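# Put one yellow sponge in each bench tote

## Task

Finish with exactly one yellow sponge resting inside each of the three totes on the bench, with no sponge sticking out past a tote's rim, and every other yellow sponge lying on top of the low shelf where the spares are kept. The totes and the cartons beneath the bench must not be shifted or rotated, the robot must not topple or be left leaning, and everything must stay in place without the robot holding it.

## Robot and tools

Robot: TidyBot++, a four-caster mobile base (0.54 m long, 0.50 m wide, 0.38 m tall) carrying one seven-joint arm with a two-finger gripper. The shoulder sits 0.12 m ahead of the base centre and 0.68 m above the floor. Cameras: base_camera (fixed on the base, facing forward) and wrist_camera (aimed wherever the hand points). The arm begins folded, hand down, poking up to 0.08 m beyond the base front.

Frames: the base frame has its origin on the floor below the base centre, x forward, y left, z up. hand_pose is reported in this frame and marks the point between the finger pads; its own z runs out along the fingers and its y is the line the pads close along. base_odometry is measured in the odometry frame, which is the base frame as it stood when the scene began; heading is positive to the left, within -3.142 to 3.142. Odometry counts wheel rotation, so slip shows up as motion and drift of a few cm and degrees builds up. base_tilt is in degrees, positive when leaning forward or right, with a steady bias near 1 degree.

execute_actions: argument "actions" is a list holding one action or nothing (nothing just reports state and images). One action may contain:
- "base": exactly one relative move, measured from where the base last reported itself: translate_m (metres, forward positive, -2 to 2), strafe_m (metres, left positive, -2 to 2) or rotate_rad (radians, counter-clockwise from above positive, -6.3 to 6.3).
- "joints": absolute targets in radians, by name. joint_1_rad (any angle; turns the whole arm about vertical, positive is clockwise from above, opposite to rotate_rad), joint_2_rad shoulder -2.249 to 2.249, joint_3_rad any angle, joint_4_rad elbow -2.579 to 2.579, joint_5_rad any angle, joint_6_rad wrist -2.099 to 2.099, joint_7_rad any angle (hand down: positive turns counter-clockwise from above; at 1.57 the fingers open toward robot left/right). gripper_pos is a scale 0 (open, pad gap about 85 mm) to 1 (closed); the gap is roughly 85 x (1 - gripper_pos) mm. Unbounded joints go the short way, so rotate past half a turn in several steps.
- "speeds": lower caps for this action only: translate_m and strafe_m 0.05 to 0.5 m/s, rotate_rad 0.1 to 1.57 rad/s (the top value is the default).
Base and joint motions begin together. No action runs past 15 s; a base move needing more than 8.667 s at its cap is refused. Unknown keys or out-of-range numbers refuse the whole call. Anything you omit may keep pushing at its previous target. "cameras" is a list of base_camera, wrist_camera or all; omitted, null or all gives every camera, [] gives none. Images arrive in the order listed on the "pictures" line.

Arm geometry with joint_1_rad=0, joint_3_rad=3.14, joint_5_rad=0 (the arm then lies in the base x-z plane): upper arm 0.42 m at angle joint_2_rad from vertical (forward positive), forearm 0.31 m at joint_2_rad - joint_4_rad, hand 0.31 m at joint_2_rad - joint_4_rad - joint_6_rad. Hand point offset from the shoulder: forward = sum of length x sin(angle), up = sum of length x cos(angle). A downward hand reaches at most about 0.94 m height, and only near the base. Closed fingertips sit about 20 mm beyond the hand point.

Reading results: base_status and joint_status describe how the last accepted action ended. "done" means reached (for the base, wheels turned the commanded amount, even if slipping or blocked). "off_target" means it settled elsewhere and may still push. After "contact_stop" or "time_out" the target is dropped and the part holds still. "joint command not followed" with a "cause:" line means a self-collision check held back all arm targets (gripper still moves); "not_followed" joints may be retried each action until valid targets are sent. For the gripper at 1, "done" means empty and "off_target" means something is held. on_its_own lists motion you did not command. motor_effort gives percent of maximum per motor, bracket = peak. "ARM HIT" flags the arm striking itself or the base; nothing prevents arm-base contact. Torque limits: joints 1-4 104.5 N m (warning 56.7), joints 5-7 51.3 N m (warning 29.4); hitting a limit freezes the arm and gripper for 10 s and skips the rest of the call, while the base continues. MOTOR HOT warns from 60 °C; at 75 °C an OVER-TEMPERATURE FAULT lets the arm sag and unfinished keys read "limit_stop_at_motor_heat": resend them. If any result reports a stop, later calls in the same reply are skipped.

Accuracy: friction leaves joints slightly short and the hand typically 1-2 cm off (more when extended); fix by sending last command + (wanted - read) for all seven joints, and trust the images over hand_pose. Loads make the arm sag; while holding something never command a joint to its current reading.

wait: "seconds" 0 to 10; returns state and images with nothing new commanded.
zoom_image: "camera" (base_camera or wrist_camera) and "region" [x0, y0, x1, y1] in pixels of that camera's latest full image, top-left origin, no larger than 504 x 504.
read_manual: optional "section" "licences"; only returns licence text.
finished_scene: "scene" is the number of the current scene; ends it irreversibly, after which the goal must hold. Answering without any tool call ends the session.

Avoid: dropping or flinging sponges, bumping totes or cartons, driving while the arm is snagged high up (tipping risk), horizontal shoves with a raised hand, driving the arm into objects (torque faults), fingers near the floor, long holding of loads (heat), and a blocked base, which keeps pushing hard and may still report "done".

Each tool is called after "Call:" as name(argument=value, ...) on one line, values as JSON.

## Session

Call:
execute_actions(actions=[])

Scene clock: 0.00 s.
base_odometry: x=+0.000 y=+0.000 heading=+0.000 (m, m, rad; odometry frame)
base_tilt: forward=-0.5 right=-0.2 (deg)
base_status: not commanded
joint_positions: joint_1_rad=+0.039 joint_2_rad=-0.396 joint_3_rad=+3.126 joint_4_rad=-2.532 joint_5_rad=+0.019 joint_6_rad=-0.834 joint_7_rad=+1.564 gripper_pos=+0.000
joint_status: not commanded
motor_effort: joint_1_rad=+1 joint_2_rad=-1 joint_3_rad=+1 joint_4_rad=+17 joint_5_rad=+2 joint_6_rad=+2 joint_7_rad=-1 (%)
hand_pose: x=+0.2747 y=-0.0075 z=+0.5947 quat_wxyz=(+0.011, +0.996, -0.009, +0.085) (m; base frame)
pictures: base_camera, wrist_camera
Images, in order (width x height): base_camera 644x364, wrist_camera 644x476.

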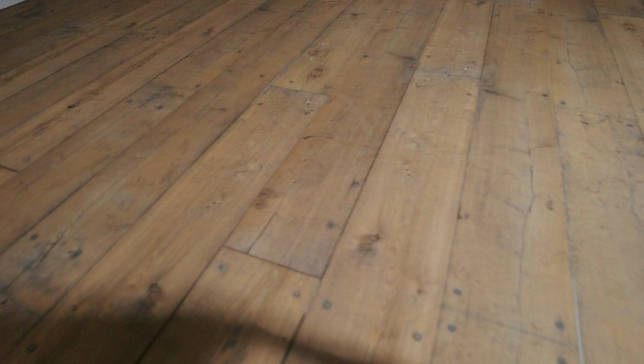

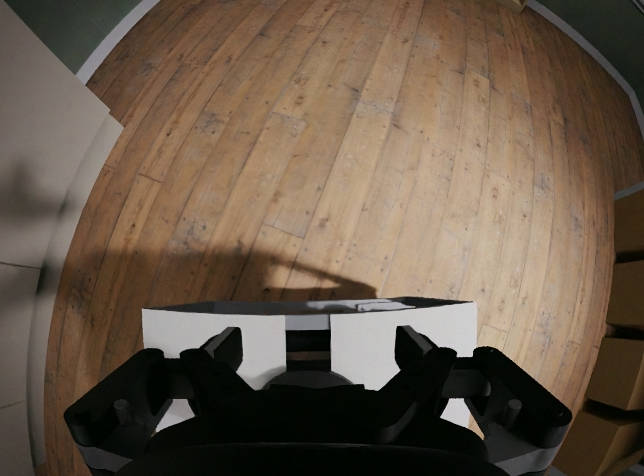

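Call:
execute_actions(actions=[{"joints":{"joint_1_rad":1.57,"joint_2_rad":-0.4,"joint_4_rad":-1.9,"joint_6_rad":-0.7}}], cameras=["wrist_camera"])

Call:
execute_actions(actions=[{"joints":{"joint_1_rad":-1.4}}], cameras=["wrist_camera"])

Scene clock: 6.13 s.
base_odometry: x=+0.000 y=+0.000 heading=+0.000 (m, m, rad; odometry frame)
base_tilt: forward=-0.6 right=-0.1 (deg)
base_status: not commanded
joint_positions: joint_1_rad=+1.553 joint_2_rad=-0.396 joint_3_rad=+3.126 joint_4_rad=-1.911 joint_5_rad=+0.019 joint_6_rad=-0.730 joint_7_rad=+1.564 gripper_pos=+0.000
joint_status: all done
motor_effort: joint_1_rad=+1(2) joint_2_rad=-6(7) joint_3_rad=+1(1) joint_4_rad=+23(23) joint_5_rad=+2(2) joint_6_rad=+7(7) joint_7_rad=-1(1) (%)
hand_pose: x=+0.1302 y=-0.3943 z=+0.8929 quat_wxyz=(+0.309, +0.649, -0.626, +0.304) (m; base frame)
pictures: wrist_camera
Images, in order (width x height): wrist_camera 644x476.

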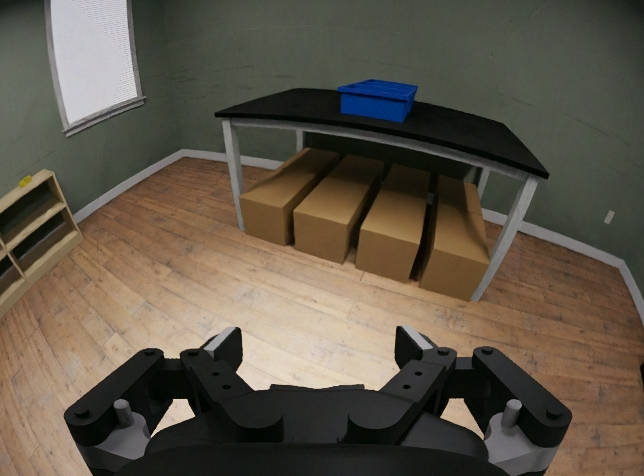

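Scene clock: 9.93 s.
base_odometry: x=+0.000 y=+0.000 heading=+0.000 (m, m, rad; odometry frame)
base_tilt: forward=-0.5 right=-0.2 (deg)
base_status: not commanded
joint_positions: joint_1_rad=-1.383 joint_2_rad=-0.396 joint_3_rad=+3.126 joint_4_rad=-1.911 joint_5_rad=+0.019 joint_6_rad=-0.730 joint_7_rad=+1.564 gripper_pos=+0.000
joint_status: all done
motor_effort: joint_1_rad=+1(0) joint_2_rad=-6(7) joint_3_rad=+1(1) joint_4_rad=+23(24) joint_5_rad=+2(2) joint_6_rad=+8(7) joint_7_rad=-1(1) (%)
hand_pose: x=+0.1886 y=+0.3885 z=+0.8931 quat_wxyz=(-0.271, +0.689, +0.581, +0.338) (m; base frame)
pictures: wrist_camera
Images, in order (width x height): wrist_camera 644x476.

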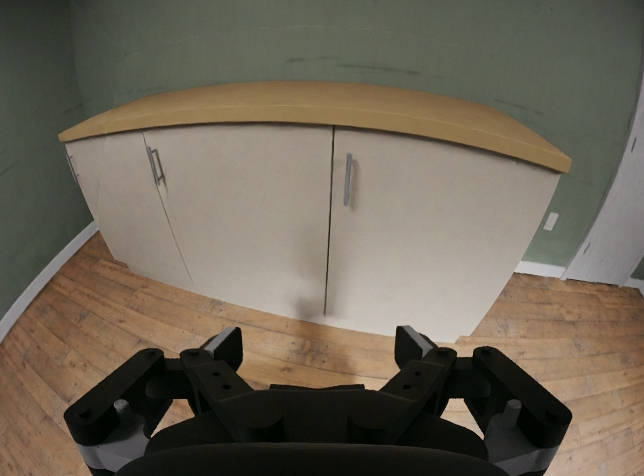

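Call:
execute_actions(actions=[{"base":{"rotate_rad":-1.57},"joints":{"joint_1_rad":0,"joint_2_rad":-0.1,"joint_4_rad":-1.3,"joint_6_rad":-1.1}}])

Scene clock: 16.60 s.
base_odometry: x=+0.000 y=+0.000 heading=-1.569 (m, m, rad; odometry frame)
base_tilt: forward=-0.6 right=-0.2 (deg)
base_status: done
joint_positions: joint_1_rad=-0.018 joint_2_rad=-0.126 joint_3_rad=+3.127 joint_4_rad=-1.312 joint_5_rad=+0.019 joint_6_rad=-1.068 joint_7_rad=+1.564 gripper_pos=+0.000
joint_status: all done
motor_effort: joint_1_rad=+1(1) joint_2_rad=-14(15) joint_3_rad=+1(3) joint_4_rad=+23(25) joint_5_rad=+2(2) joint_6_rad=+7(7) joint_7_rad=-1(1) (%)
hand_pose: x=+0.5986 y=+0.0122 z=+1.0204 quat_wxyz=(+0.002, +0.903, +0.013, +0.429) (m; base frame)
pictures: base_camera, wrist_camera
Images, in order (width x height): base_camera 644x364, wrist_camera 644x476.

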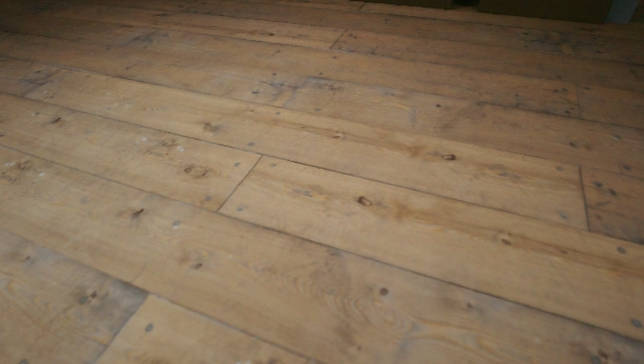

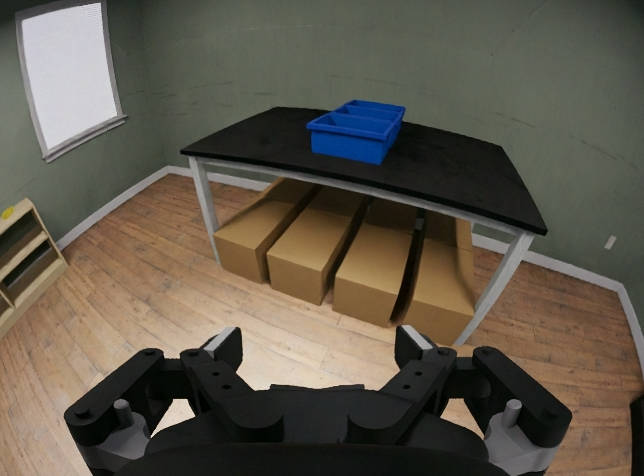

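Call:
execute_actions(actions=[{"base":{"rotate_rad":-0.3}}])

Call:
execute_actions(actions=[{"base":{"strafe_m":0.4},"joints":{"joint_2_rad":0.1,"joint_4_rad":-0.9,"joint_6_rad":-1.5}}])

Scene clock: 21.77 s.
base_odometry: x=+0.000 y=+0.000 heading=-1.868 (m, m, rad; odometry frame)
base_tilt: forward=-0.6 right=-0.2 (deg)
base_status: done
joint_positions: joint_1_rad=-0.008 joint_2_rad=-0.124 joint_3_rad=+3.129 joint_4_rad=-1.312 joint_5_rad=+0.019 joint_6_rad=-1.069 joint_7_rad=+1.564 gripper_pos=+0.000
joint_status: not commanded
motor_effort: joint_1_rad=+1(2) joint_2_rad=-15(15) joint_3_rad=+1(3) joint_4_rad=+22(22) joint_5_rad=+2(3) joint_6_rad=+7(8) joint_7_rad=-1(1) (%)
hand_pose: x=+0.5993 y=+0.0068 z=+1.0195 quat_wxyz=(+0.004, +0.904, +0.007, +0.428) (m; base frame)
pictures: base_camera, wrist_camera
Images, in order (width x height): base_camera 644x364, wrist_camera 644x476.

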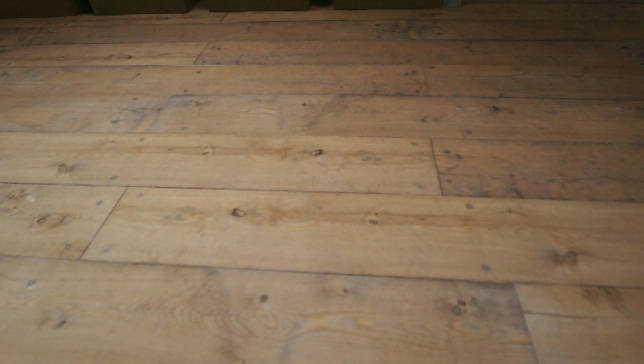

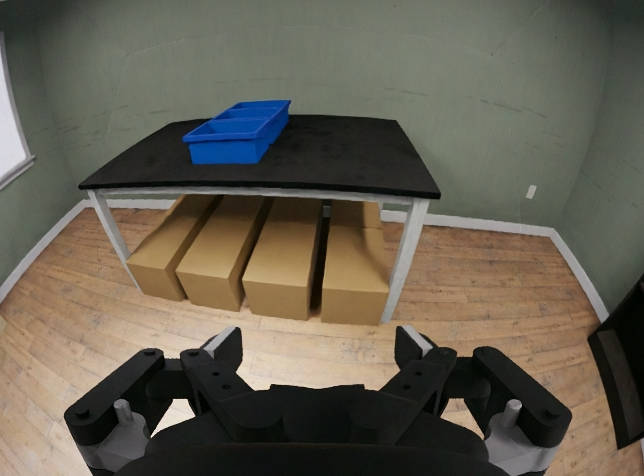

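Scene clock: 23.93 s.
base_odometry: x=+0.382 y=-0.118 heading=-1.868 (m, m, rad; odometry frame)
base_tilt: forward=-0.5 right=-0.1 (deg)
base_status: done
joint_positions: joint_1_rad=-0.008 joint_2_rad=+0.079 joint_3_rad=+3.127 joint_4_rad=-0.912 joint_5_rad=+0.019 joint_6_rad=-1.470 joint_7_rad=+1.564 gripper_pos=+0.000
joint_status: all done
motor_effort: joint_1_rad=+1(3) joint_2_rad=-20(20) joint_3_rad=+0(2) joint_4_rad=+20(23) joint_5_rad=+2(2) joint_6_rad=+6(7) joint_7_rad=-1(1) (%)
hand_pose: x=+0.6109 y=+0.0061 z=+1.0320 quat_wxyz=(+0.004, +0.942, +0.005, +0.334) (m; base frame)
pictures: base_camera, wrist_camera
Images, in order (width x height): base_camera 644x364, wrist_camera 644x476.

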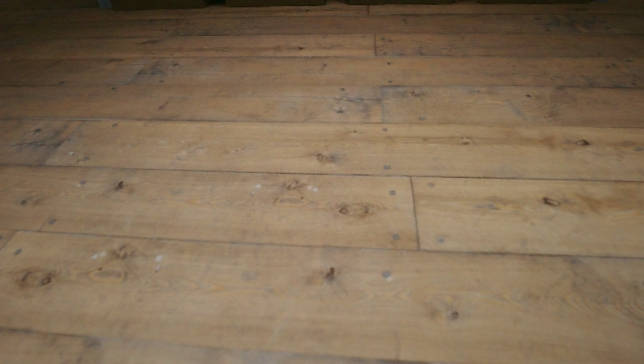

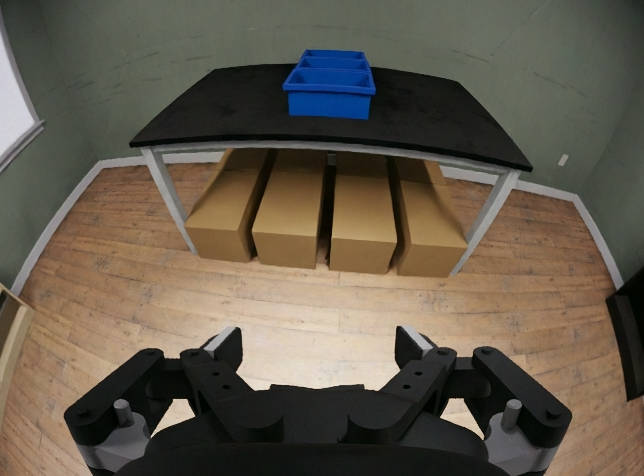

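Call:
execute_actions(actions=[{"base":{"translate_m":0.75},"joints":{"joint_2_rad":0.0,"joint_4_rad":-0.9,"joint_6_rad":-1.75}}])

Scene clock: 29.63 s.
base_odometry: x=+0.163 y=-0.835 heading=-1.868 (m, m, rad; odometry frame)
base_tilt: forward=-0.6 right=-0.2 (deg)
base_status: done
joint_positions: joint_1_rad=-0.008 joint_2_rad=-0.002 joint_3_rad=+3.127 joint_4_rad=-0.905 joint_5_rad=+0.019 joint_6_rad=-1.731 joint_7_rad=+1.564 gripper_pos=+0.000
joint_status: all done
motor_effort: joint_1_rad=+1(0) joint_2_rad=-17(20) joint_3_rad=+0(0) joint_4_rad=+18(22) joint_5_rad=+2(2) joint_6_rad=+4(6) joint_7_rad=-1(1) (%)
hand_pose: x=+0.5160 y=+0.0044 z=+1.0252 quat_wxyz=(+0.005, +0.968, +0.004, +0.251) (m; base frame)
pictures: base_camera, wrist_camera
Images, in order (width x height): base_camera 644x364, wrist_camera 644x476.

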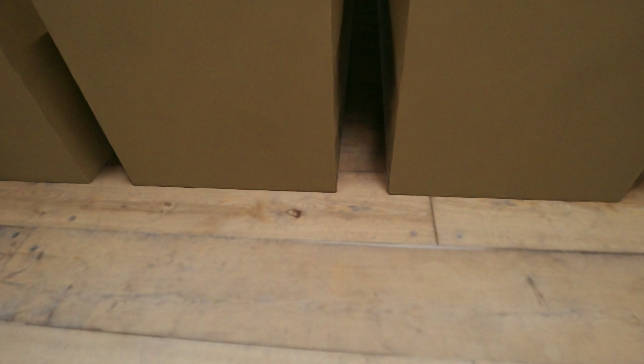

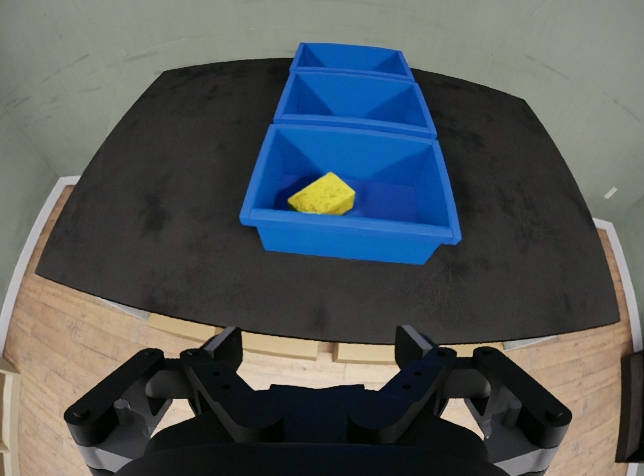

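Call:
execute_actions(actions=[{"base":{"translate_m":0.24},"joints":{"joint_2_rad":0.45,"joint_4_rad":-0.6,"joint_6_rad":-1.75}}])

Scene clock: 34.90 s.
base_odometry: x=+0.093 y=-1.065 heading=-1.868 (m, m, rad; odometry frame)
base_tilt: forward=-0.6 right=-0.3 (deg)
base_status: done
joint_positions: joint_1_rad=-0.008 joint_2_rad=+0.459 joint_3_rad=+3.127 joint_4_rad=-0.611 joint_5_rad=+0.019 joint_6_rad=-1.731 joint_7_rad=+1.564 gripper_pos=+0.000
joint_status: all done
motor_effort: joint_1_rad=+0(2) joint_2_rad=-32(39) joint_3_rad=+0(1) joint_4_rad=+19(21) joint_5_rad=+1(2) joint_6_rad=+4(5) joint_7_rad=-1(1) (%)
hand_pose: x=+0.6848 y=+0.0058 z=+0.9167 quat_wxyz=(+0.004, +0.986, +0.003, +0.170) (m; base frame)
pictures: base_camera, wrist_camera
Images, in order (width x height): base_camera 644x364, wrist_camera 644x476.

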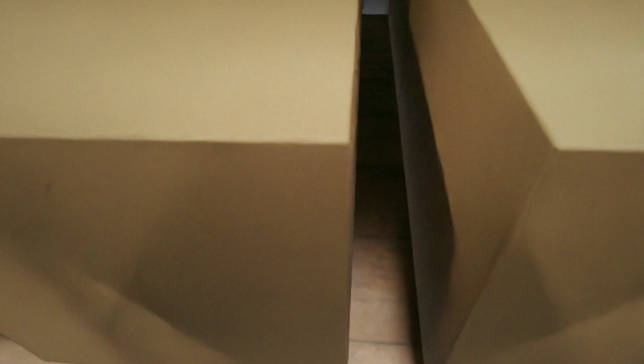

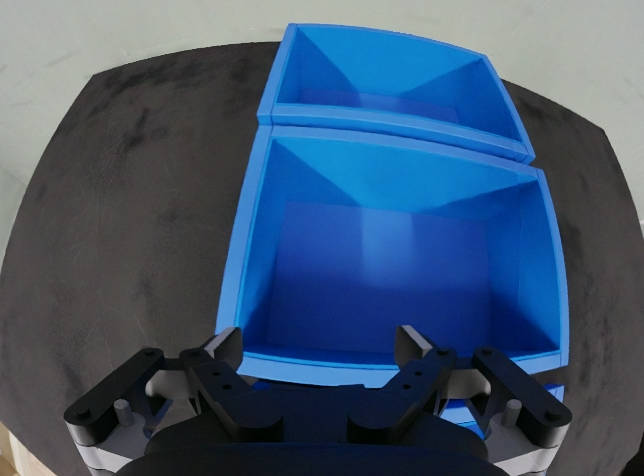

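Call:
execute_actions(actions=[{"base":{"translate_m":-0.06},"joints":{"joint_2_rad":0.15,"joint_4_rad":-0.7,"joint_6_rad":-2.0}}], cameras=["wrist_camera"])

Call:
execute_actions(actions=[{"base":{"translate_m":-0.7},"joints":{"joint_1_rad":-1.57,"joint_2_rad":-0.1,"joint_4_rad":-1.3,"joint_6_rad":-1.2}}], cameras=["wrist_camera"])

Scene clock: 40.97 s.
base_odometry: x=+0.110 y=-1.007 heading=-1.868 (m, m, rad; odometry frame)
base_tilt: forward=-0.6 right=-0.2 (deg)
base_status: done
joint_positions: joint_1_rad=-0.008 joint_2_rad=+0.146 joint_3_rad=+3.127 joint_4_rad=-0.687 joint_5_rad=+0.019 joint_6_rad=-1.973 joint_7_rad=+1.564 gripper_pos=+0.000
joint_status: all done
motor_effort: joint_1_rad=+1(3) joint_2_rad=-19(37) joint_3_rad=+0(1) joint_4_rad=+16(20) joint_5_rad=+1(2) joint_6_rad=+3(4) joint_7_rad=-1(1) (%)
hand_pose: x=+0.5149 y=+0.0040 z=+1.0157 quat_wxyz=(+0.005, +0.986, +0.002, +0.167) (m; base frame)
pictures: wrist_camera
Images, in order (width x height): wrist_camera 644x476.

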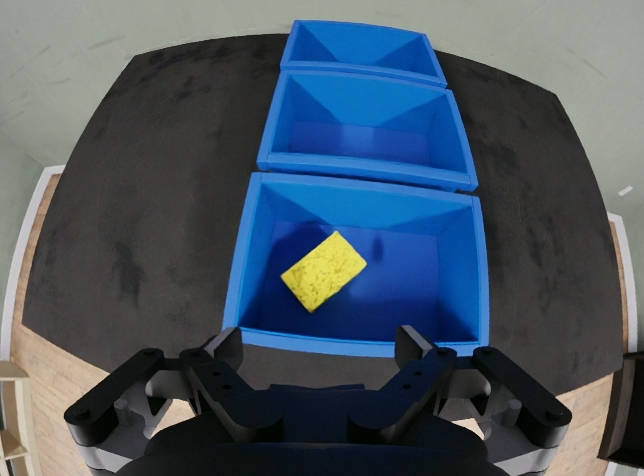

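Scene clock: 43.77 s.
base_odometry: x=+0.316 y=-0.338 heading=-1.868 (m, m, rad; odometry frame)
base_tilt: forward=-0.6 right=-0.1 (deg)
base_status: done
joint_positions: joint_1_rad=-1.558 joint_2_rad=-0.073 joint_3_rad=+3.126 joint_4_rad=-1.288 joint_5_rad=+0.019 joint_6_rad=-1.231 joint_7_rad=+1.564 gripper_pos=+0.000
joint_status: all done
motor_effort: joint_1_rad=+0(2) joint_2_rad=-16(24) joint_3_rad=+0(2) joint_4_rad=+22(23) joint_5_rad=+1(2) joint_6_rad=+6(5) joint_7_rad=-1(1) (%)
hand_pose: x=+0.1218 y=+0.4632 z=+0.9725 quat_wxyz=(-0.235, +0.666, +0.663, +0.247) (m; base frame)
pictures: wrist_camera
Images, in order (width x height): wrist_camera 644x476.

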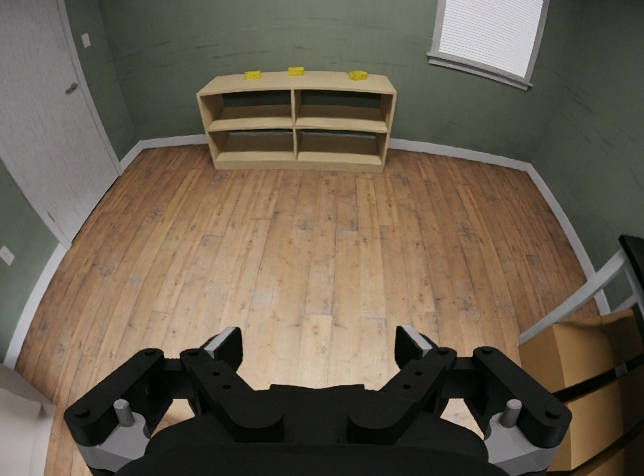

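Call:
execute_actions(actions=[{"base":{"strafe_m":1.2},"joints":{"joint_6_rad":-1.5}}], cameras=["wrist_camera"])

Scene clock: 49.87 s.
base_odometry: x=+1.463 y=-0.689 heading=-1.868 (m, m, rad; odometry frame)
base_tilt: forward=-0.7 right=-0.2 (deg)
base_status: done
joint_positions: joint_1_rad=-1.558 joint_2_rad=-0.088 joint_3_rad=+3.126 joint_4_rad=-1.296 joint_5_rad=+0.019 joint_6_rad=-1.492 joint_7_rad=+1.564 gripper_pos=+0.000
joint_status: all done
motor_effort: joint_1_rad=+1(0) joint_2_rad=-15(18) joint_3_rad=+0(1) joint_4_rad=+21(23) joint_5_rad=+1(2) joint_6_rad=+4(7) joint_7_rad=-1(1) (%)
hand_pose: x=+0.1223 y=+0.3896 z=+0.9312 quat_wxyz=(-0.148, +0.692, +0.688, +0.161) (m; base frame)
pictures: wrist_camera
Images, in order (width x height): wrist_camera 644x476.

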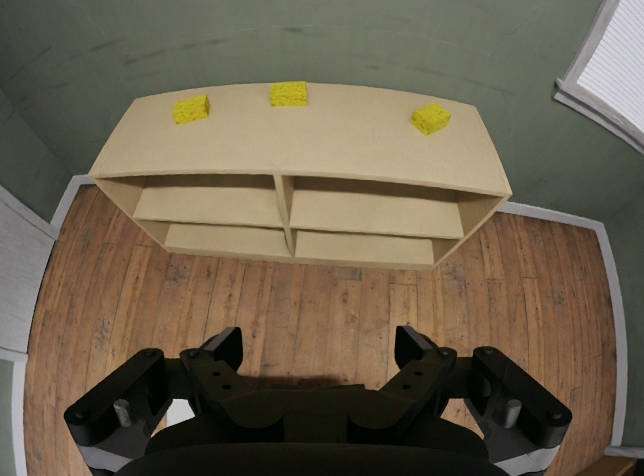

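Call:
execute_actions(actions=[{"base":{"strafe_m":0.35},"joints":{"joint_2_rad":0.1,"joint_4_rad":-1.3,"joint_6_rad":-1.74}}], cameras=["wrist_camera"])

Call:
execute_actions(actions=[{"base":{"translate_m":-0.1}}], cameras=["wrist_camera"])

Scene clock: 58.23 s.
base_odometry: x=+1.798 y=-0.791 heading=-1.868 (m, m, rad; odometry frame)
base_tilt: forward=-0.6 right=-0.2 (deg)
base_status: done
joint_positions: joint_1_rad=-1.558 joint_2_rad=+0.094 joint_3_rad=+3.126 joint_4_rad=-1.297 joint_5_rad=+0.019 joint_6_rad=-1.712 joint_7_rad=+1.564 gripper_pos=+0.000
joint_status: all done
motor_effort: joint_1_rad=+0(1) joint_2_rad=-21(23) joint_3_rad=+0(1) joint_4_rad=+19(22) joint_5_rad=+1(2) joint_6_rad=+1(5) joint_7_rad=-1(1) (%)
hand_pose: x=+0.1229 y=+0.3608 z=+0.8461 quat_wxyz=(-0.008, +0.710, +0.704, +0.020) (m; base frame)
pictures: wrist_camera
Images, in order (width x height): wrist_camera 644x476.

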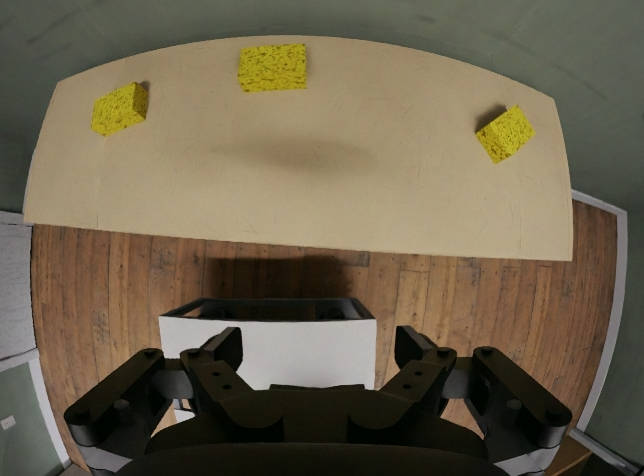

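Scene clock: 59.50 s.
base_odometry: x=+1.828 y=-0.695 heading=-1.868 (m, m, rad; odometry frame)
base_tilt: forward=-0.6 right=-0.2 (deg)
base_status: done
joint_positions: joint_1_rad=-1.563 joint_2_rad=+0.094 joint_3_rad=+3.126 joint_4_rad=-1.297 joint_5_rad=+0.019 joint_6_rad=-1.712 joint_7_rad=+1.564 gripper_pos=+0.000
joint_status: not commanded
motor_effort: joint_1_rad=+0(1) joint_2_rad=-20(20) joint_3_rad=+0(1) joint_4_rad=+20(19) joint_5_rad=+2(2) joint_6_rad=+1(1) joint_7_rad=-1(1) (%)
hand_pose: x=+0.1209 y=+0.3606 z=+0.8461 quat_wxyz=(-0.008, +0.708, +0.706, +0.020) (m; base frame)
pictures: wrist_camera
Images, in order (width x height): wrist_camera 644x476.

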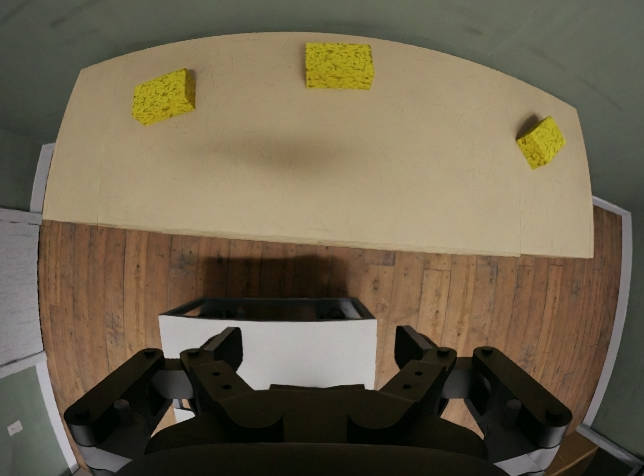

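Call:
execute_actions(actions=[{"base":{"strafe_m":0.14},"joints":{"joint_2_rad":0.5,"joint_4_rad":-0.85,"joint_6_rad":-1.79}}], cameras=["wrist_camera"])

Call:
execute_actions(actions=[{"base":{"translate_m":0.03},"joints":{"joint_7_rad":0.0}}], cameras=["wrist_camera"])

Scene clock: 66.47 s.
base_odometry: x=+1.962 y=-0.736 heading=-1.867 (m, m, rad; odometry frame)
base_tilt: forward=-0.7 right=-0.2 (deg)
base_status: done
joint_positions: joint_1_rad=-1.563 joint_2_rad=+0.492 joint_3_rad=+3.126 joint_4_rad=-0.862 joint_5_rad=+0.019 joint_6_rad=-1.758 joint_7_rad=+1.564 gripper_pos=+0.000
joint_status: all done
motor_effort: joint_1_rad=+0(0) joint_2_rad=-33(37) joint_3_rad=+0(1) joint_4_rad=+18(20) joint_5_rad=+1(2) joint_6_rad=+0(3) joint_7_rad=-1(1) (%)
hand_pose: x=+0.1212 y=+0.5146 z=+0.8092 quat_wxyz=(-0.006, +0.709, +0.705, +0.014) (m; base frame)
pictures: wrist_camera
Images, in order (width x height): wrist_camera 644x476.

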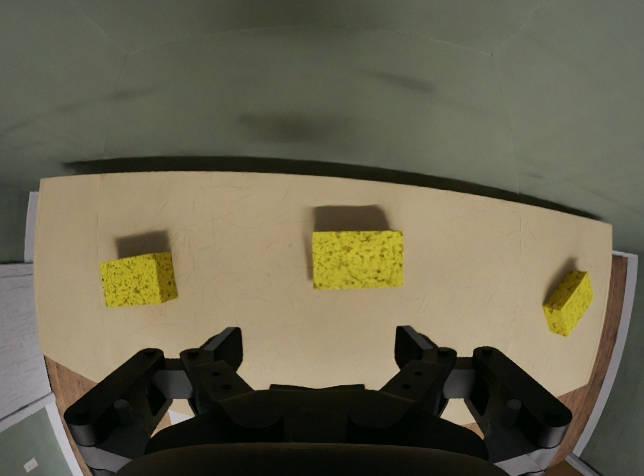

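Scene clock: 68.23 s.
base_odometry: x=+1.953 y=-0.765 heading=-1.867 (m, m, rad; odometry frame)
base_tilt: forward=-0.7 right=-0.3 (deg)
base_status: done
joint_positions: joint_1_rad=-1.563 joint_2_rad=+0.492 joint_3_rad=+3.126 joint_4_rad=-0.862 joint_5_rad=+0.019 joint_6_rad=-1.760 joint_7_rad=+0.021 gripper_pos=+0.000
joint_status: all done
motor_effort: joint_1_rad=+0(3) joint_2_rad=-33(34) joint_3_rad=+0(2) joint_4_rad=+18(19) joint_5_rad=+1(2) joint_6_rad=+0(1) joint_7_rad=-1(1) (%)
hand_pose: x=+0.1213 y=+0.5144 z=+0.8094 quat_wxyz=(-0.014, +1.000, +0.011, +0.006) (m; base frame)
pictures: wrist_camera
Images, in order (width x height): wrist_camera 644x476.

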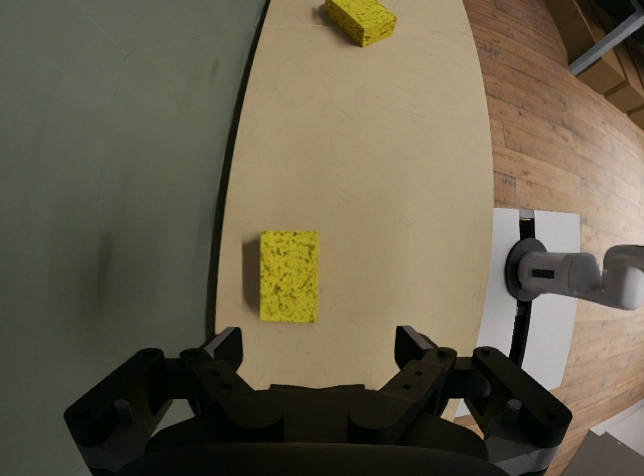

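Call:
execute_actions(actions=[{"base":{"strafe_m":0.033},"joints":{"joint_2_rad":0.52,"joint_4_rad":-1.17,"joint_6_rad":-1.48}}], cameras=["wrist_camera"])

Scene clock: 76.40 s.
base_odometry: x=+1.978 y=-0.772 heading=-1.869 (m, m, rad; odometry frame)
base_tilt: forward=-0.6 right=-0.3 (deg)
base_status: strafe_m time_out (by the wheels' count: +0.026 of +0.033)
joint_positions: joint_1_rad=-1.564 joint_2_rad=+0.509 joint_3_rad=+3.126 joint_4_rad=-1.163 joint_5_rad=+0.019 joint_6_rad=-1.507 joint_7_rad=+0.021 gripper_pos=+0.000
joint_status: all done
motor_effort: joint_1_rad=+0(5) joint_2_rad=-33(45) joint_3_rad=+0(3) joint_4_rad=+18(21) joint_5_rad=+2(4) joint_6_rad=+0(3) joint_7_rad=-1(1) (%)
hand_pose: x=+0.1205 y=+0.5062 z=+0.7067 quat_wxyz=(+0.018, +1.000, +0.015, +0.006) (m; base frame)
pictures: wrist_camera
Images, in order (width x height): wrist_camera 644x476.

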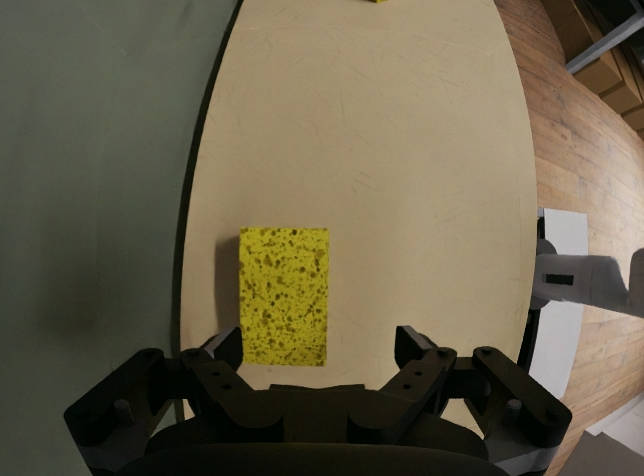

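Call:
execute_actions(actions=[{"base":{"strafe_m":-0.02},"joints":{"joint_2_rad":0.635,"joint_4_rad":-0.98,"joint_6_rad":-1.51}}], cameras=["wrist_camera"])

Scene clock: 81.30 s.
base_odometry: x=+1.959 y=-0.766 heading=-1.868 (m, m, rad; odometry frame)
base_tilt: forward=-0.6 right=-0.2 (deg)
base_status: done
joint_positions: joint_1_rad=-1.564 joint_2_rad=+0.617 joint_3_rad=+3.126 joint_4_rad=-0.990 joint_5_rad=+0.019 joint_6_rad=-1.507 joint_7_rad=+0.021 gripper_pos=+0.000
joint_status: all done
motor_effort: joint_1_rad=+0(1) joint_2_rad=-37(39) joint_3_rad=+0(1) joint_4_rad=+19(20) joint_5_rad=+1(2) joint_6_rad=+1(0) joint_7_rad=-1(1) (%)
hand_pose: x=+0.1206 y=+0.5660 z=+0.7025 quat_wxyz=(-0.014, +1.000, +0.014, +0.005) (m; base frame)
pictures: wrist_camera
Images, in order (width x height): wrist_camera 644x476.

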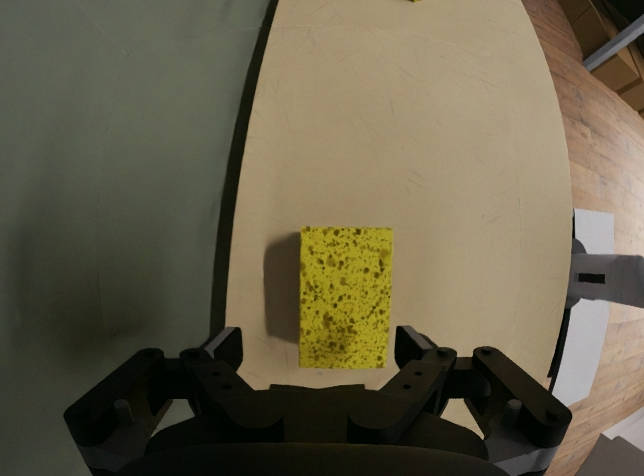

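Call:
execute_actions(actions=[{"base":{"strafe_m":-0.018}}], cameras=[])

Call:
execute_actions(actions=[{"joints":{"joint_2_rad":0.69,"joint_4_rad":-1.09,"joint_6_rad":-1.365}}], cameras=["wrist_camera"])

Scene clock: 85.37 s.
base_odometry: x=+1.942 y=-0.760 heading=-1.868 (m, m, rad; odometry frame)
base_tilt: forward=-0.6 right=-0.3 (deg)
base_status: done
joint_positions: joint_1_rad=-1.564 joint_2_rad=+0.620 joint_3_rad=+3.126 joint_4_rad=-0.989 joint_5_rad=+0.019 joint_6_rad=-1.507 joint_7_rad=+0.021 gripper_pos=+0.000
joint_status: not commanded
motor_effort: joint_1_rad=+1(2) joint_2_rad=-39(40) joint_3_rad=+0(1) joint_4_rad=+20(21) joint_5_rad=+2(2) joint_6_rad=+0(2) joint_7_rad=-1(1) (%)
hand_pose: x=+0.1206 y=+0.5664 z=+0.7008 quat_wxyz=(-0.012, +1.000, +0.014, +0.005) (m; base frame)
pictures: none
No camera images: the call's "cameras" was empty. Leave "cameras" out to get every camera's image.

Scene clock: 86.40 s.
base_odometry: x=+1.942 y=-0.760 heading=-1.868 (m, m, rad; odometry frame)
base_tilt: forward=-0.6 right=-0.3 (deg)
base_status: not commanded
joint_positions: joint_1_rad=-1.564 joint_2_rad=+0.681 joint_3_rad=+3.126 joint_4_rad=-1.084 joint_5_rad=+0.019 joint_6_rad=-1.393 joint_7_rad=+0.021 gripper_pos=+0.000
joint_status: all done
motor_effort: joint_1_rad=+1(0) joint_2_rad=-38(41) joint_3_rad=-1(0) joint_4_rad=+18(20) joint_5_rad=+2(2) joint_6_rad=+1(2) joint_7_rad=-1(1) (%)
hand_pose: x=+0.1202 y=+0.5680 z=+0.6371 quat_wxyz=(+0.008, +1.000, +0.015, +0.005) (m; base frame)
pictures: wrist_camera
Images, in order (width x height): wrist_camera 644x476.

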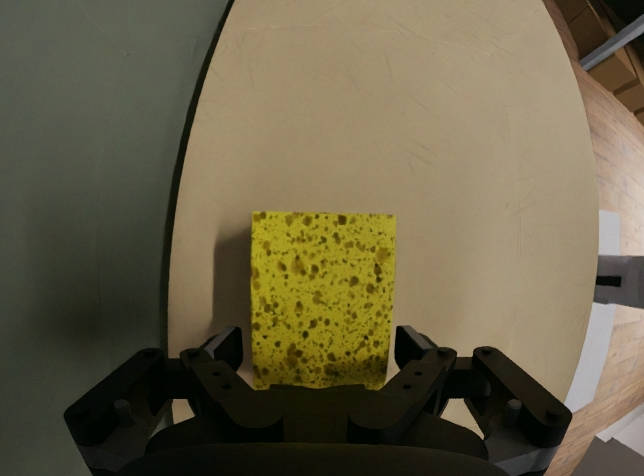

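Call:
execute_actions(actions=[{"joints":{"gripper_pos":0.5}}], cameras=["wrist_camera"])

Scene clock: 90.80 s.
base_odometry: x=+1.942 y=-0.760 heading=-1.868 (m, m, rad; odometry frame)
base_tilt: forward=-0.7 right=-0.3 (deg)
base_status: not commanded
joint_positions: joint_1_rad=-1.564 joint_2_rad=+0.678 joint_3_rad=+3.126 joint_4_rad=-1.084 joint_5_rad=+0.019 joint_6_rad=-1.393 joint_7_rad=+0.021 gripper_pos=+0.381
joint_status: gripper_pos off_target (ended at +0.381, target +0.500)
motor_effort: joint_1_rad=+0(0) joint_2_rad=-37(39) joint_3_rad=-1(1) joint_4_rad=+17(19) joint_5_rad=+1(2) joint_6_rad=+0(2) joint_7_rad=-1(1) (%)
hand_pose: x=+0.1202 y=+0.5684 z=+0.6387 quat_wxyz=(+0.007, +1.000, +0.015, +0.005) (m; base frame)
pictures: wrist_camera
Images, in order (width x height): wrist_camera 644x476.

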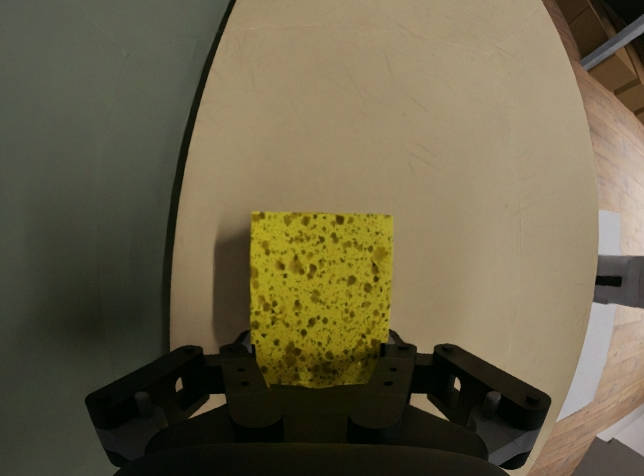

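Call:
execute_actions(actions=[{"joints":{"joint_2_rad":0.3,"joint_4_rad":-0.8,"joint_6_rad":-1.9}}], cameras=[])

Call:
execute_actions(actions=[{"base":{"strafe_m":-1.68},"joints":{"joint_2_rad":0.0,"joint_4_rad":-0.9,"joint_6_rad":-1.75}}], cameras=[])

Call:
execute_actions(actions=[{"joints":{"joint_1_rad":0.02}}], cameras=[])

Call:
execute_actions(actions=[{"base":{"translate_m":0.77}}])

Scene clock: 96.73 s.
base_odometry: x=+1.942 y=-0.760 heading=-1.868 (m, m, rad; odometry frame)
base_tilt: forward=-0.5 right=-0.2 (deg)
base_status: not commanded
joint_positions: joint_1_rad=-1.564 joint_2_rad=+0.294 joint_3_rad=+3.126 joint_4_rad=-0.801 joint_5_rad=+0.019 joint_6_rad=-1.875 joint_7_rad=+0.021 gripper_pos=+0.381
joint_status: all done
motor_effort: joint_1_rad=+0(0) joint_2_rad=-26(42) joint_3_rad=+0(0) joint_4_rad=+19(21) joint_5_rad=+2(1) joint_6_rad=+2(3) joint_7_rad=-1(1) (%)
hand_pose: x=+0.1209 y=+0.4544 z=+0.9218 quat_wxyz=(-0.086, +0.996, +0.010, +0.007) (m; base frame)
pictures: none
No camera images: the call's "cameras" was empty. Leave "cameras" out to get every camera's image.

Scene clock: 101.47 s.
base_odometry: x=+0.335 y=-0.269 heading=-1.868 (m, m, rad; odometry frame)
base_tilt: forward=-0.6 right=-0.2 (deg)
base_status: done
joint_positions: joint_1_rad=-1.564 joint_2_rad=+0.005 joint_3_rad=+3.126 joint_4_rad=-0.889 joint_5_rad=+0.019 joint_6_rad=-1.781 joint_7_rad=+0.021 gripper_pos=+0.381
joint_status: all done
motor_effort: joint_1_rad=+1(1) joint_2_rad=-14(31) joint_3_rad=+0(0) joint_4_rad=+18(20) joint_5_rad=+1(1) joint_6_rad=+4(5) joint_7_rad=-1(1) (%)
hand_pose: x=+0.1203 y=+0.3871 z=+1.0217 quat_wxyz=(-0.231, +0.973, +0.010, +0.010) (m; base frame)
pictures: none
No camera images: the call's "cameras" was empty. Leave "cameras" out to get every camera's image.

Scene clock: 104.27 s.
base_odometry: x=+0.335 y=-0.269 heading=-1.868 (m, m, rad; odometry frame)
base_tilt: forward=-0.5 right=-0.1 (deg)
base_status: not commanded
joint_positions: joint_1_rad=+0.003 joint_2_rad=+0.005 joint_3_rad=+3.126 joint_4_rad=-0.889 joint_5_rad=+0.019 joint_6_rad=-1.779 joint_7_rad=+0.021 gripper_pos=+0.382
joint_status: all done
motor_effort: joint_1_rad=+0(1) joint_2_rad=-16(17) joint_3_rad=+1(1) joint_4_rad=+17(19) joint_5_rad=+2(2) joint_6_rad=+5(4) joint_7_rad=-1(1) (%)
hand_pose: x=+0.5065 y=+0.0001 z=+1.0219 quat_wxyz=(-0.157, +0.696, -0.679, +0.171) (m; base frame)
pictures: none
No camera images: the call's "cameras" was empty. Leave "cameras" out to get every camera's image.

Scene clock: 107.17 s.
base_odometry: x=+0.109 y=-1.005 heading=-1.868 (m, m, rad; odometry frame)
base_tilt: forward=-0.6 right=-0.2 (deg)
base_status: done
joint_positions: joint_1_rad=+0.004 joint_2_rad=+0.003 joint_3_rad=+3.126 joint_4_rad=-0.891 joint_5_rad=+0.019 joint_6_rad=-1.778 joint_7_rad=+0.021 gripper_pos=+0.382
joint_status: not commanded
motor_effort: joint_1_rad=+1(1) joint_2_rad=-17(19) joint_3_rad=+0(1) joint_4_rad=+18(20) joint_5_rad=+1(2) joint_6_rad=+4(5) joint_7_rad=-1(1) (%)
hand_pose: x=+0.5061 y=-0.0001 z=+1.0217 quat_wxyz=(-0.157, +0.696, -0.679, +0.171) (m; base frame)
pictures: base_camera, wrist_camera
Images, in order (width x height): base_camera 644x364, wrist_camera 644x476.

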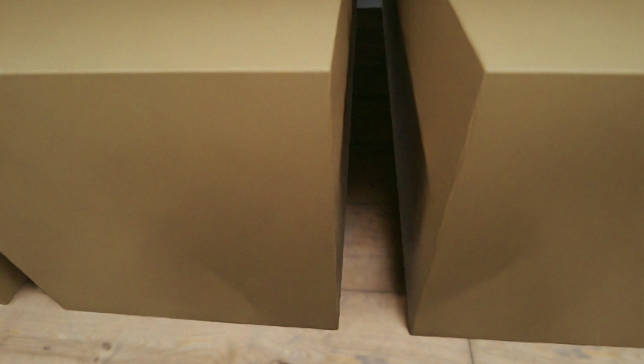

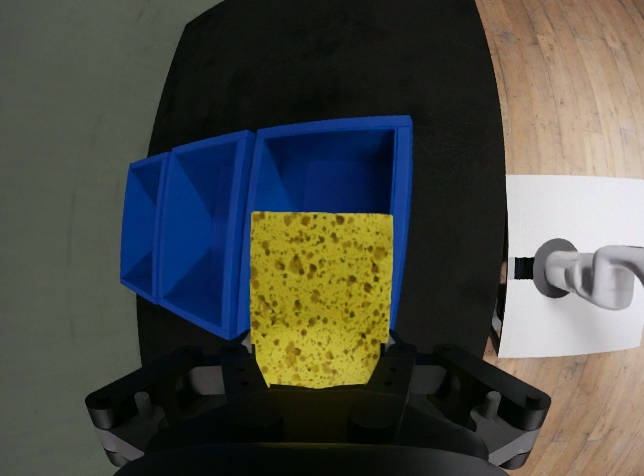

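Call:
execute_actions(actions=[{"base":{"strafe_m":-0.05}}], cameras=[])

Call:
execute_actions(actions=[{"base":{"translate_m":0.06},"joints":{"joint_4_rad":-0.3}}], cameras=[])

Call:
execute_actions(actions=[{"joints":{"joint_2_rad":0.55,"joint_4_rad":-0.25,"joint_6_rad":-1.8}}])

Scene clock: 115.63 s.
base_odometry: x=+0.061 y=-0.991 heading=-1.868 (m, m, rad; odometry frame)
base_tilt: forward=-0.6 right=-0.2 (deg)
base_status: done
joint_positions: joint_1_rad=+0.010 joint_2_rad=+0.003 joint_3_rad=+3.126 joint_4_rad=-0.892 joint_5_rad=+0.019 joint_6_rad=-1.778 joint_7_rad=+0.021 gripper_pos=+0.382
joint_status: not commanded
motor_effort: joint_1_rad=+0(3) joint_2_rad=-15(17) joint_3_rad=+0(3) joint_4_rad=+18(19) joint_5_rad=+1(3) joint_6_rad=+4(5) joint_7_rad=-1(1) (%)
hand_pose: x=+0.5061 y=-0.0023 z=+1.0216 quat_wxyz=(-0.157, +0.694, -0.682, +0.172) (m; base frame)
pictures: none
No camera images: the call's "cameras" was empty. Leave "cameras" out to get every camera's image.

Scene clock: 117.47 s.
base_odometry: x=+0.044 y=-1.048 heading=-1.868 (m, m, rad; odometry frame)
base_tilt: forward=-0.6 right=-0.3 (deg)
base_status: done
joint_positions: joint_1_rad=+0.010 joint_2_rad=+0.008 joint_3_rad=+3.126 joint_4_rad=-0.308 joint_5_rad=+0.019 joint_6_rad=-1.778 joint_7_rad=+0.021 gripper_pos=+0.382
joint_status: all done
motor_effort: joint_1_rad=+0(1) joint_2_rad=-10(20) joint_3_rad=+0(1) joint_4_rad=+12(21) joint_5_rad=+1(2) joint_6_rad=+8(8) joint_7_rad=-1(1) (%)
hand_pose: x=+0.4898 y=-0.0025 z=+1.2456 quat_wxyz=(-0.346, +0.616, -0.609, +0.361) (m; base frame)
pictures: none
No camera images: the call's "cameras" was empty. Leave "cameras" out to get every camera's image.

Scene clock: 119.47 s.
base_odometry: x=+0.044 y=-1.048 heading=-1.868 (m, m, rad; odometry frame)
base_tilt: forward=-0.5 right=-0.2 (deg)
base_status: not commanded
joint_positions: joint_1_rad=+0.010 joint_2_rad=+0.556 joint_3_rad=+3.126 joint_4_rad=-0.262 joint_5_rad=+0.019 joint_6_rad=-1.778 joint_7_rad=+0.021 gripper_pos=+0.382
joint_status: all done
motor_effort: joint_1_rad=+1(0) joint_2_rad=-34(39) joint_3_rad=+0(0) joint_4_rad=+18(18) joint_5_rad=+2(2) joint_6_rad=+5(8) joint_7_rad=-1(1) (%)
hand_pose: x=+0.7319 y=-0.0050 z=+0.9881 quat_wxyz=(-0.186, +0.685, -0.677, +0.195) (m; base frame)
pictures: base_camera, wrist_camera
Images, in order (width x height): base_camera 644x364, wrist_camera 644x476.

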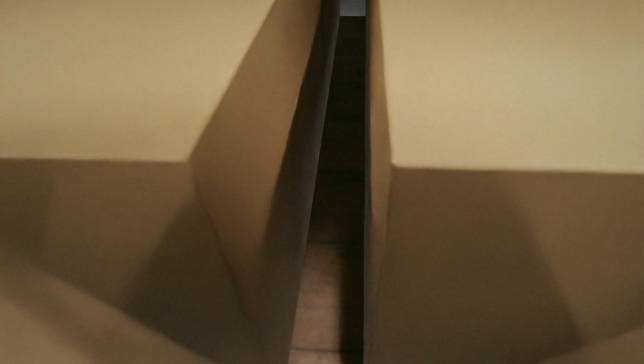

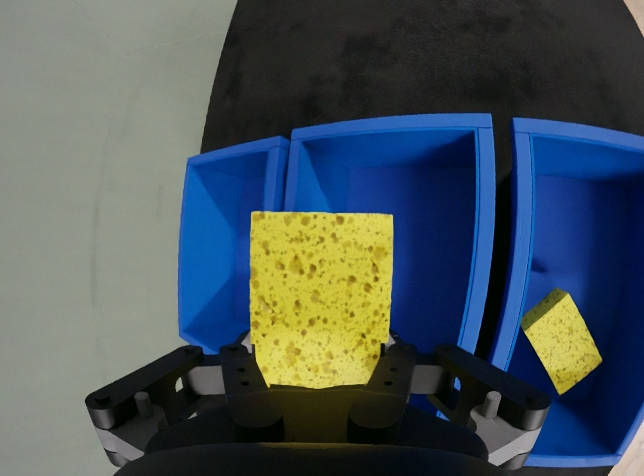

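Call:
execute_actions(actions=[{"joints":{"joint_2_rad":0.53,"joint_4_rad":-0.52,"joint_6_rad":-1.68}}])

Scene clock: 124.77 s.
base_odometry: x=+0.044 y=-1.048 heading=-1.868 (m, m, rad; odometry frame)
base_tilt: forward=-0.6 right=-0.2 (deg)
base_status: not commanded
joint_positions: joint_1_rad=+0.010 joint_2_rad=+0.555 joint_3_rad=+3.126 joint_4_rad=-0.513 joint_5_rad=+0.019 joint_6_rad=-1.711 joint_7_rad=+0.021 gripper_pos=+0.382
joint_status: all done
motor_effort: joint_1_rad=+1(0) joint_2_rad=-35(36) joint_3_rad=-1(0) joint_4_rad=+19(19) joint_5_rad=+2(1) joint_6_rad=+4(5) joint_7_rad=-1(1) (%)
hand_pose: x=+0.7262 y=-0.0043 z=+0.9002 quat_wxyz=(-0.123, +0.701, -0.690, +0.132) (m; base frame)
pictures: base_camera, wrist_camera
Images, in order (width x height): base_camera 644x364, wrist_camera 644x476.

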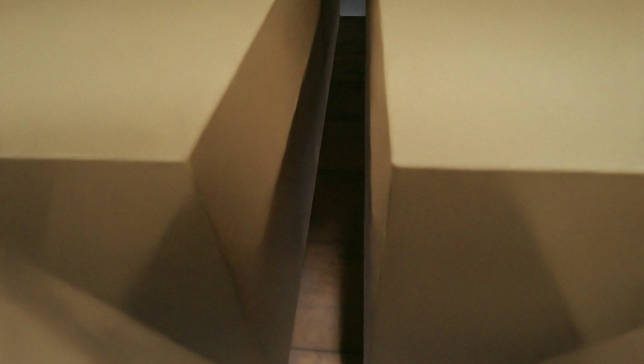

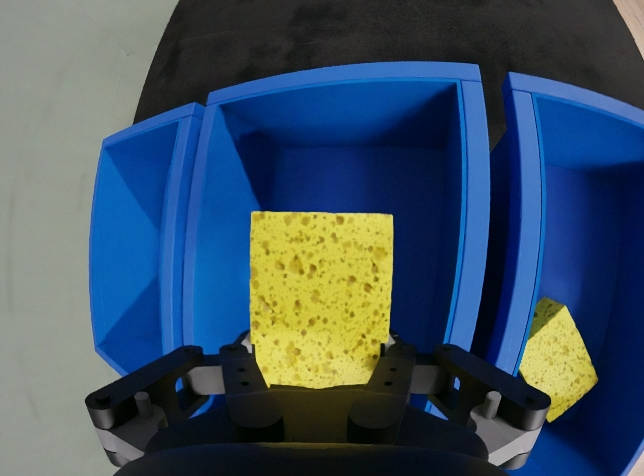

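Call:
execute_actions(actions=[{"joints":{"gripper_pos":0.1}}], cameras=["wrist_camera"])

Call:
execute_actions(actions=[{"joints":{"joint_2_rad":0.45,"joint_4_rad":-0.25,"joint_6_rad":-1.85,"gripper_pos":0}}], cameras=["wrist_camera"])

Scene clock: 129.00 s.
base_odometry: x=+0.044 y=-1.048 heading=-1.868 (m, m, rad; odometry frame)
base_tilt: forward=-0.5 right=-0.1 (deg)
base_status: not commanded
joint_positions: joint_1_rad=+0.010 joint_2_rad=+0.555 joint_3_rad=+3.126 joint_4_rad=-0.513 joint_5_rad=+0.019 joint_6_rad=-1.711 joint_7_rad=+0.021 gripper_pos=+0.100
joint_status: all done
motor_effort: joint_1_rad=+0(0) joint_2_rad=-35(35) joint_3_rad=-1(0) joint_4_rad=+20(19) joint_5_rad=+2(2) joint_6_rad=+4(3) joint_7_rad=-1(1) (%)
hand_pose: x=+0.7262 y=-0.0043 z=+0.9002 quat_wxyz=(-0.123, +0.701, -0.690, +0.132) (m; base frame)
pictures: wrist_camera
Images, in order (width x height): wrist_camera 644x476.

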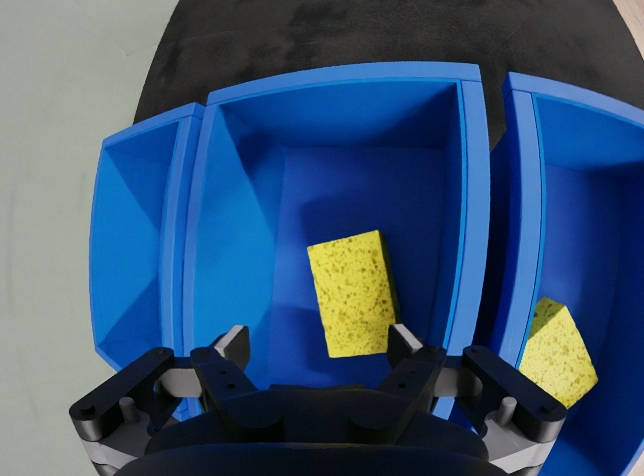

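Scene clock: 130.33 s.
base_odometry: x=+0.044 y=-1.048 heading=-1.868 (m, m, rad; odometry frame)
base_tilt: forward=-0.7 right=-0.1 (deg)
base_status: not commanded
joint_positions: joint_1_rad=+0.010 joint_2_rad=+0.453 joint_3_rad=+3.126 joint_4_rad=-0.252 joint_5_rad=+0.019 joint_6_rad=-1.820 joint_7_rad=+0.021 gripper_pos=+0.000
joint_status: all done
motor_effort: joint_1_rad=+0(0) joint_2_rad=-28(38) joint_3_rad=+0(0) joint_4_rad=+15(21) joint_5_rad=+2(2) joint_6_rad=+6(5) joint_7_rad=-1(1) (%)
hand_pose: x=+0.6867 y=-0.0046 z=+1.0459 quat_wxyz=(-0.209, +0.678, -0.670, +0.220) (m; base frame)
pictures: wrist_camera
Images, in order (width x height): wrist_camera 644x476.

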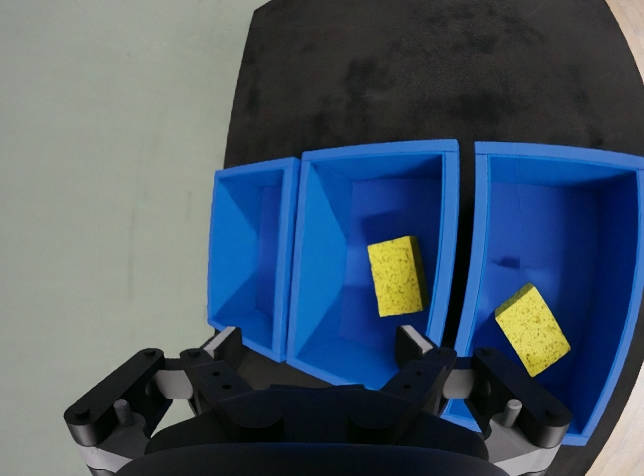

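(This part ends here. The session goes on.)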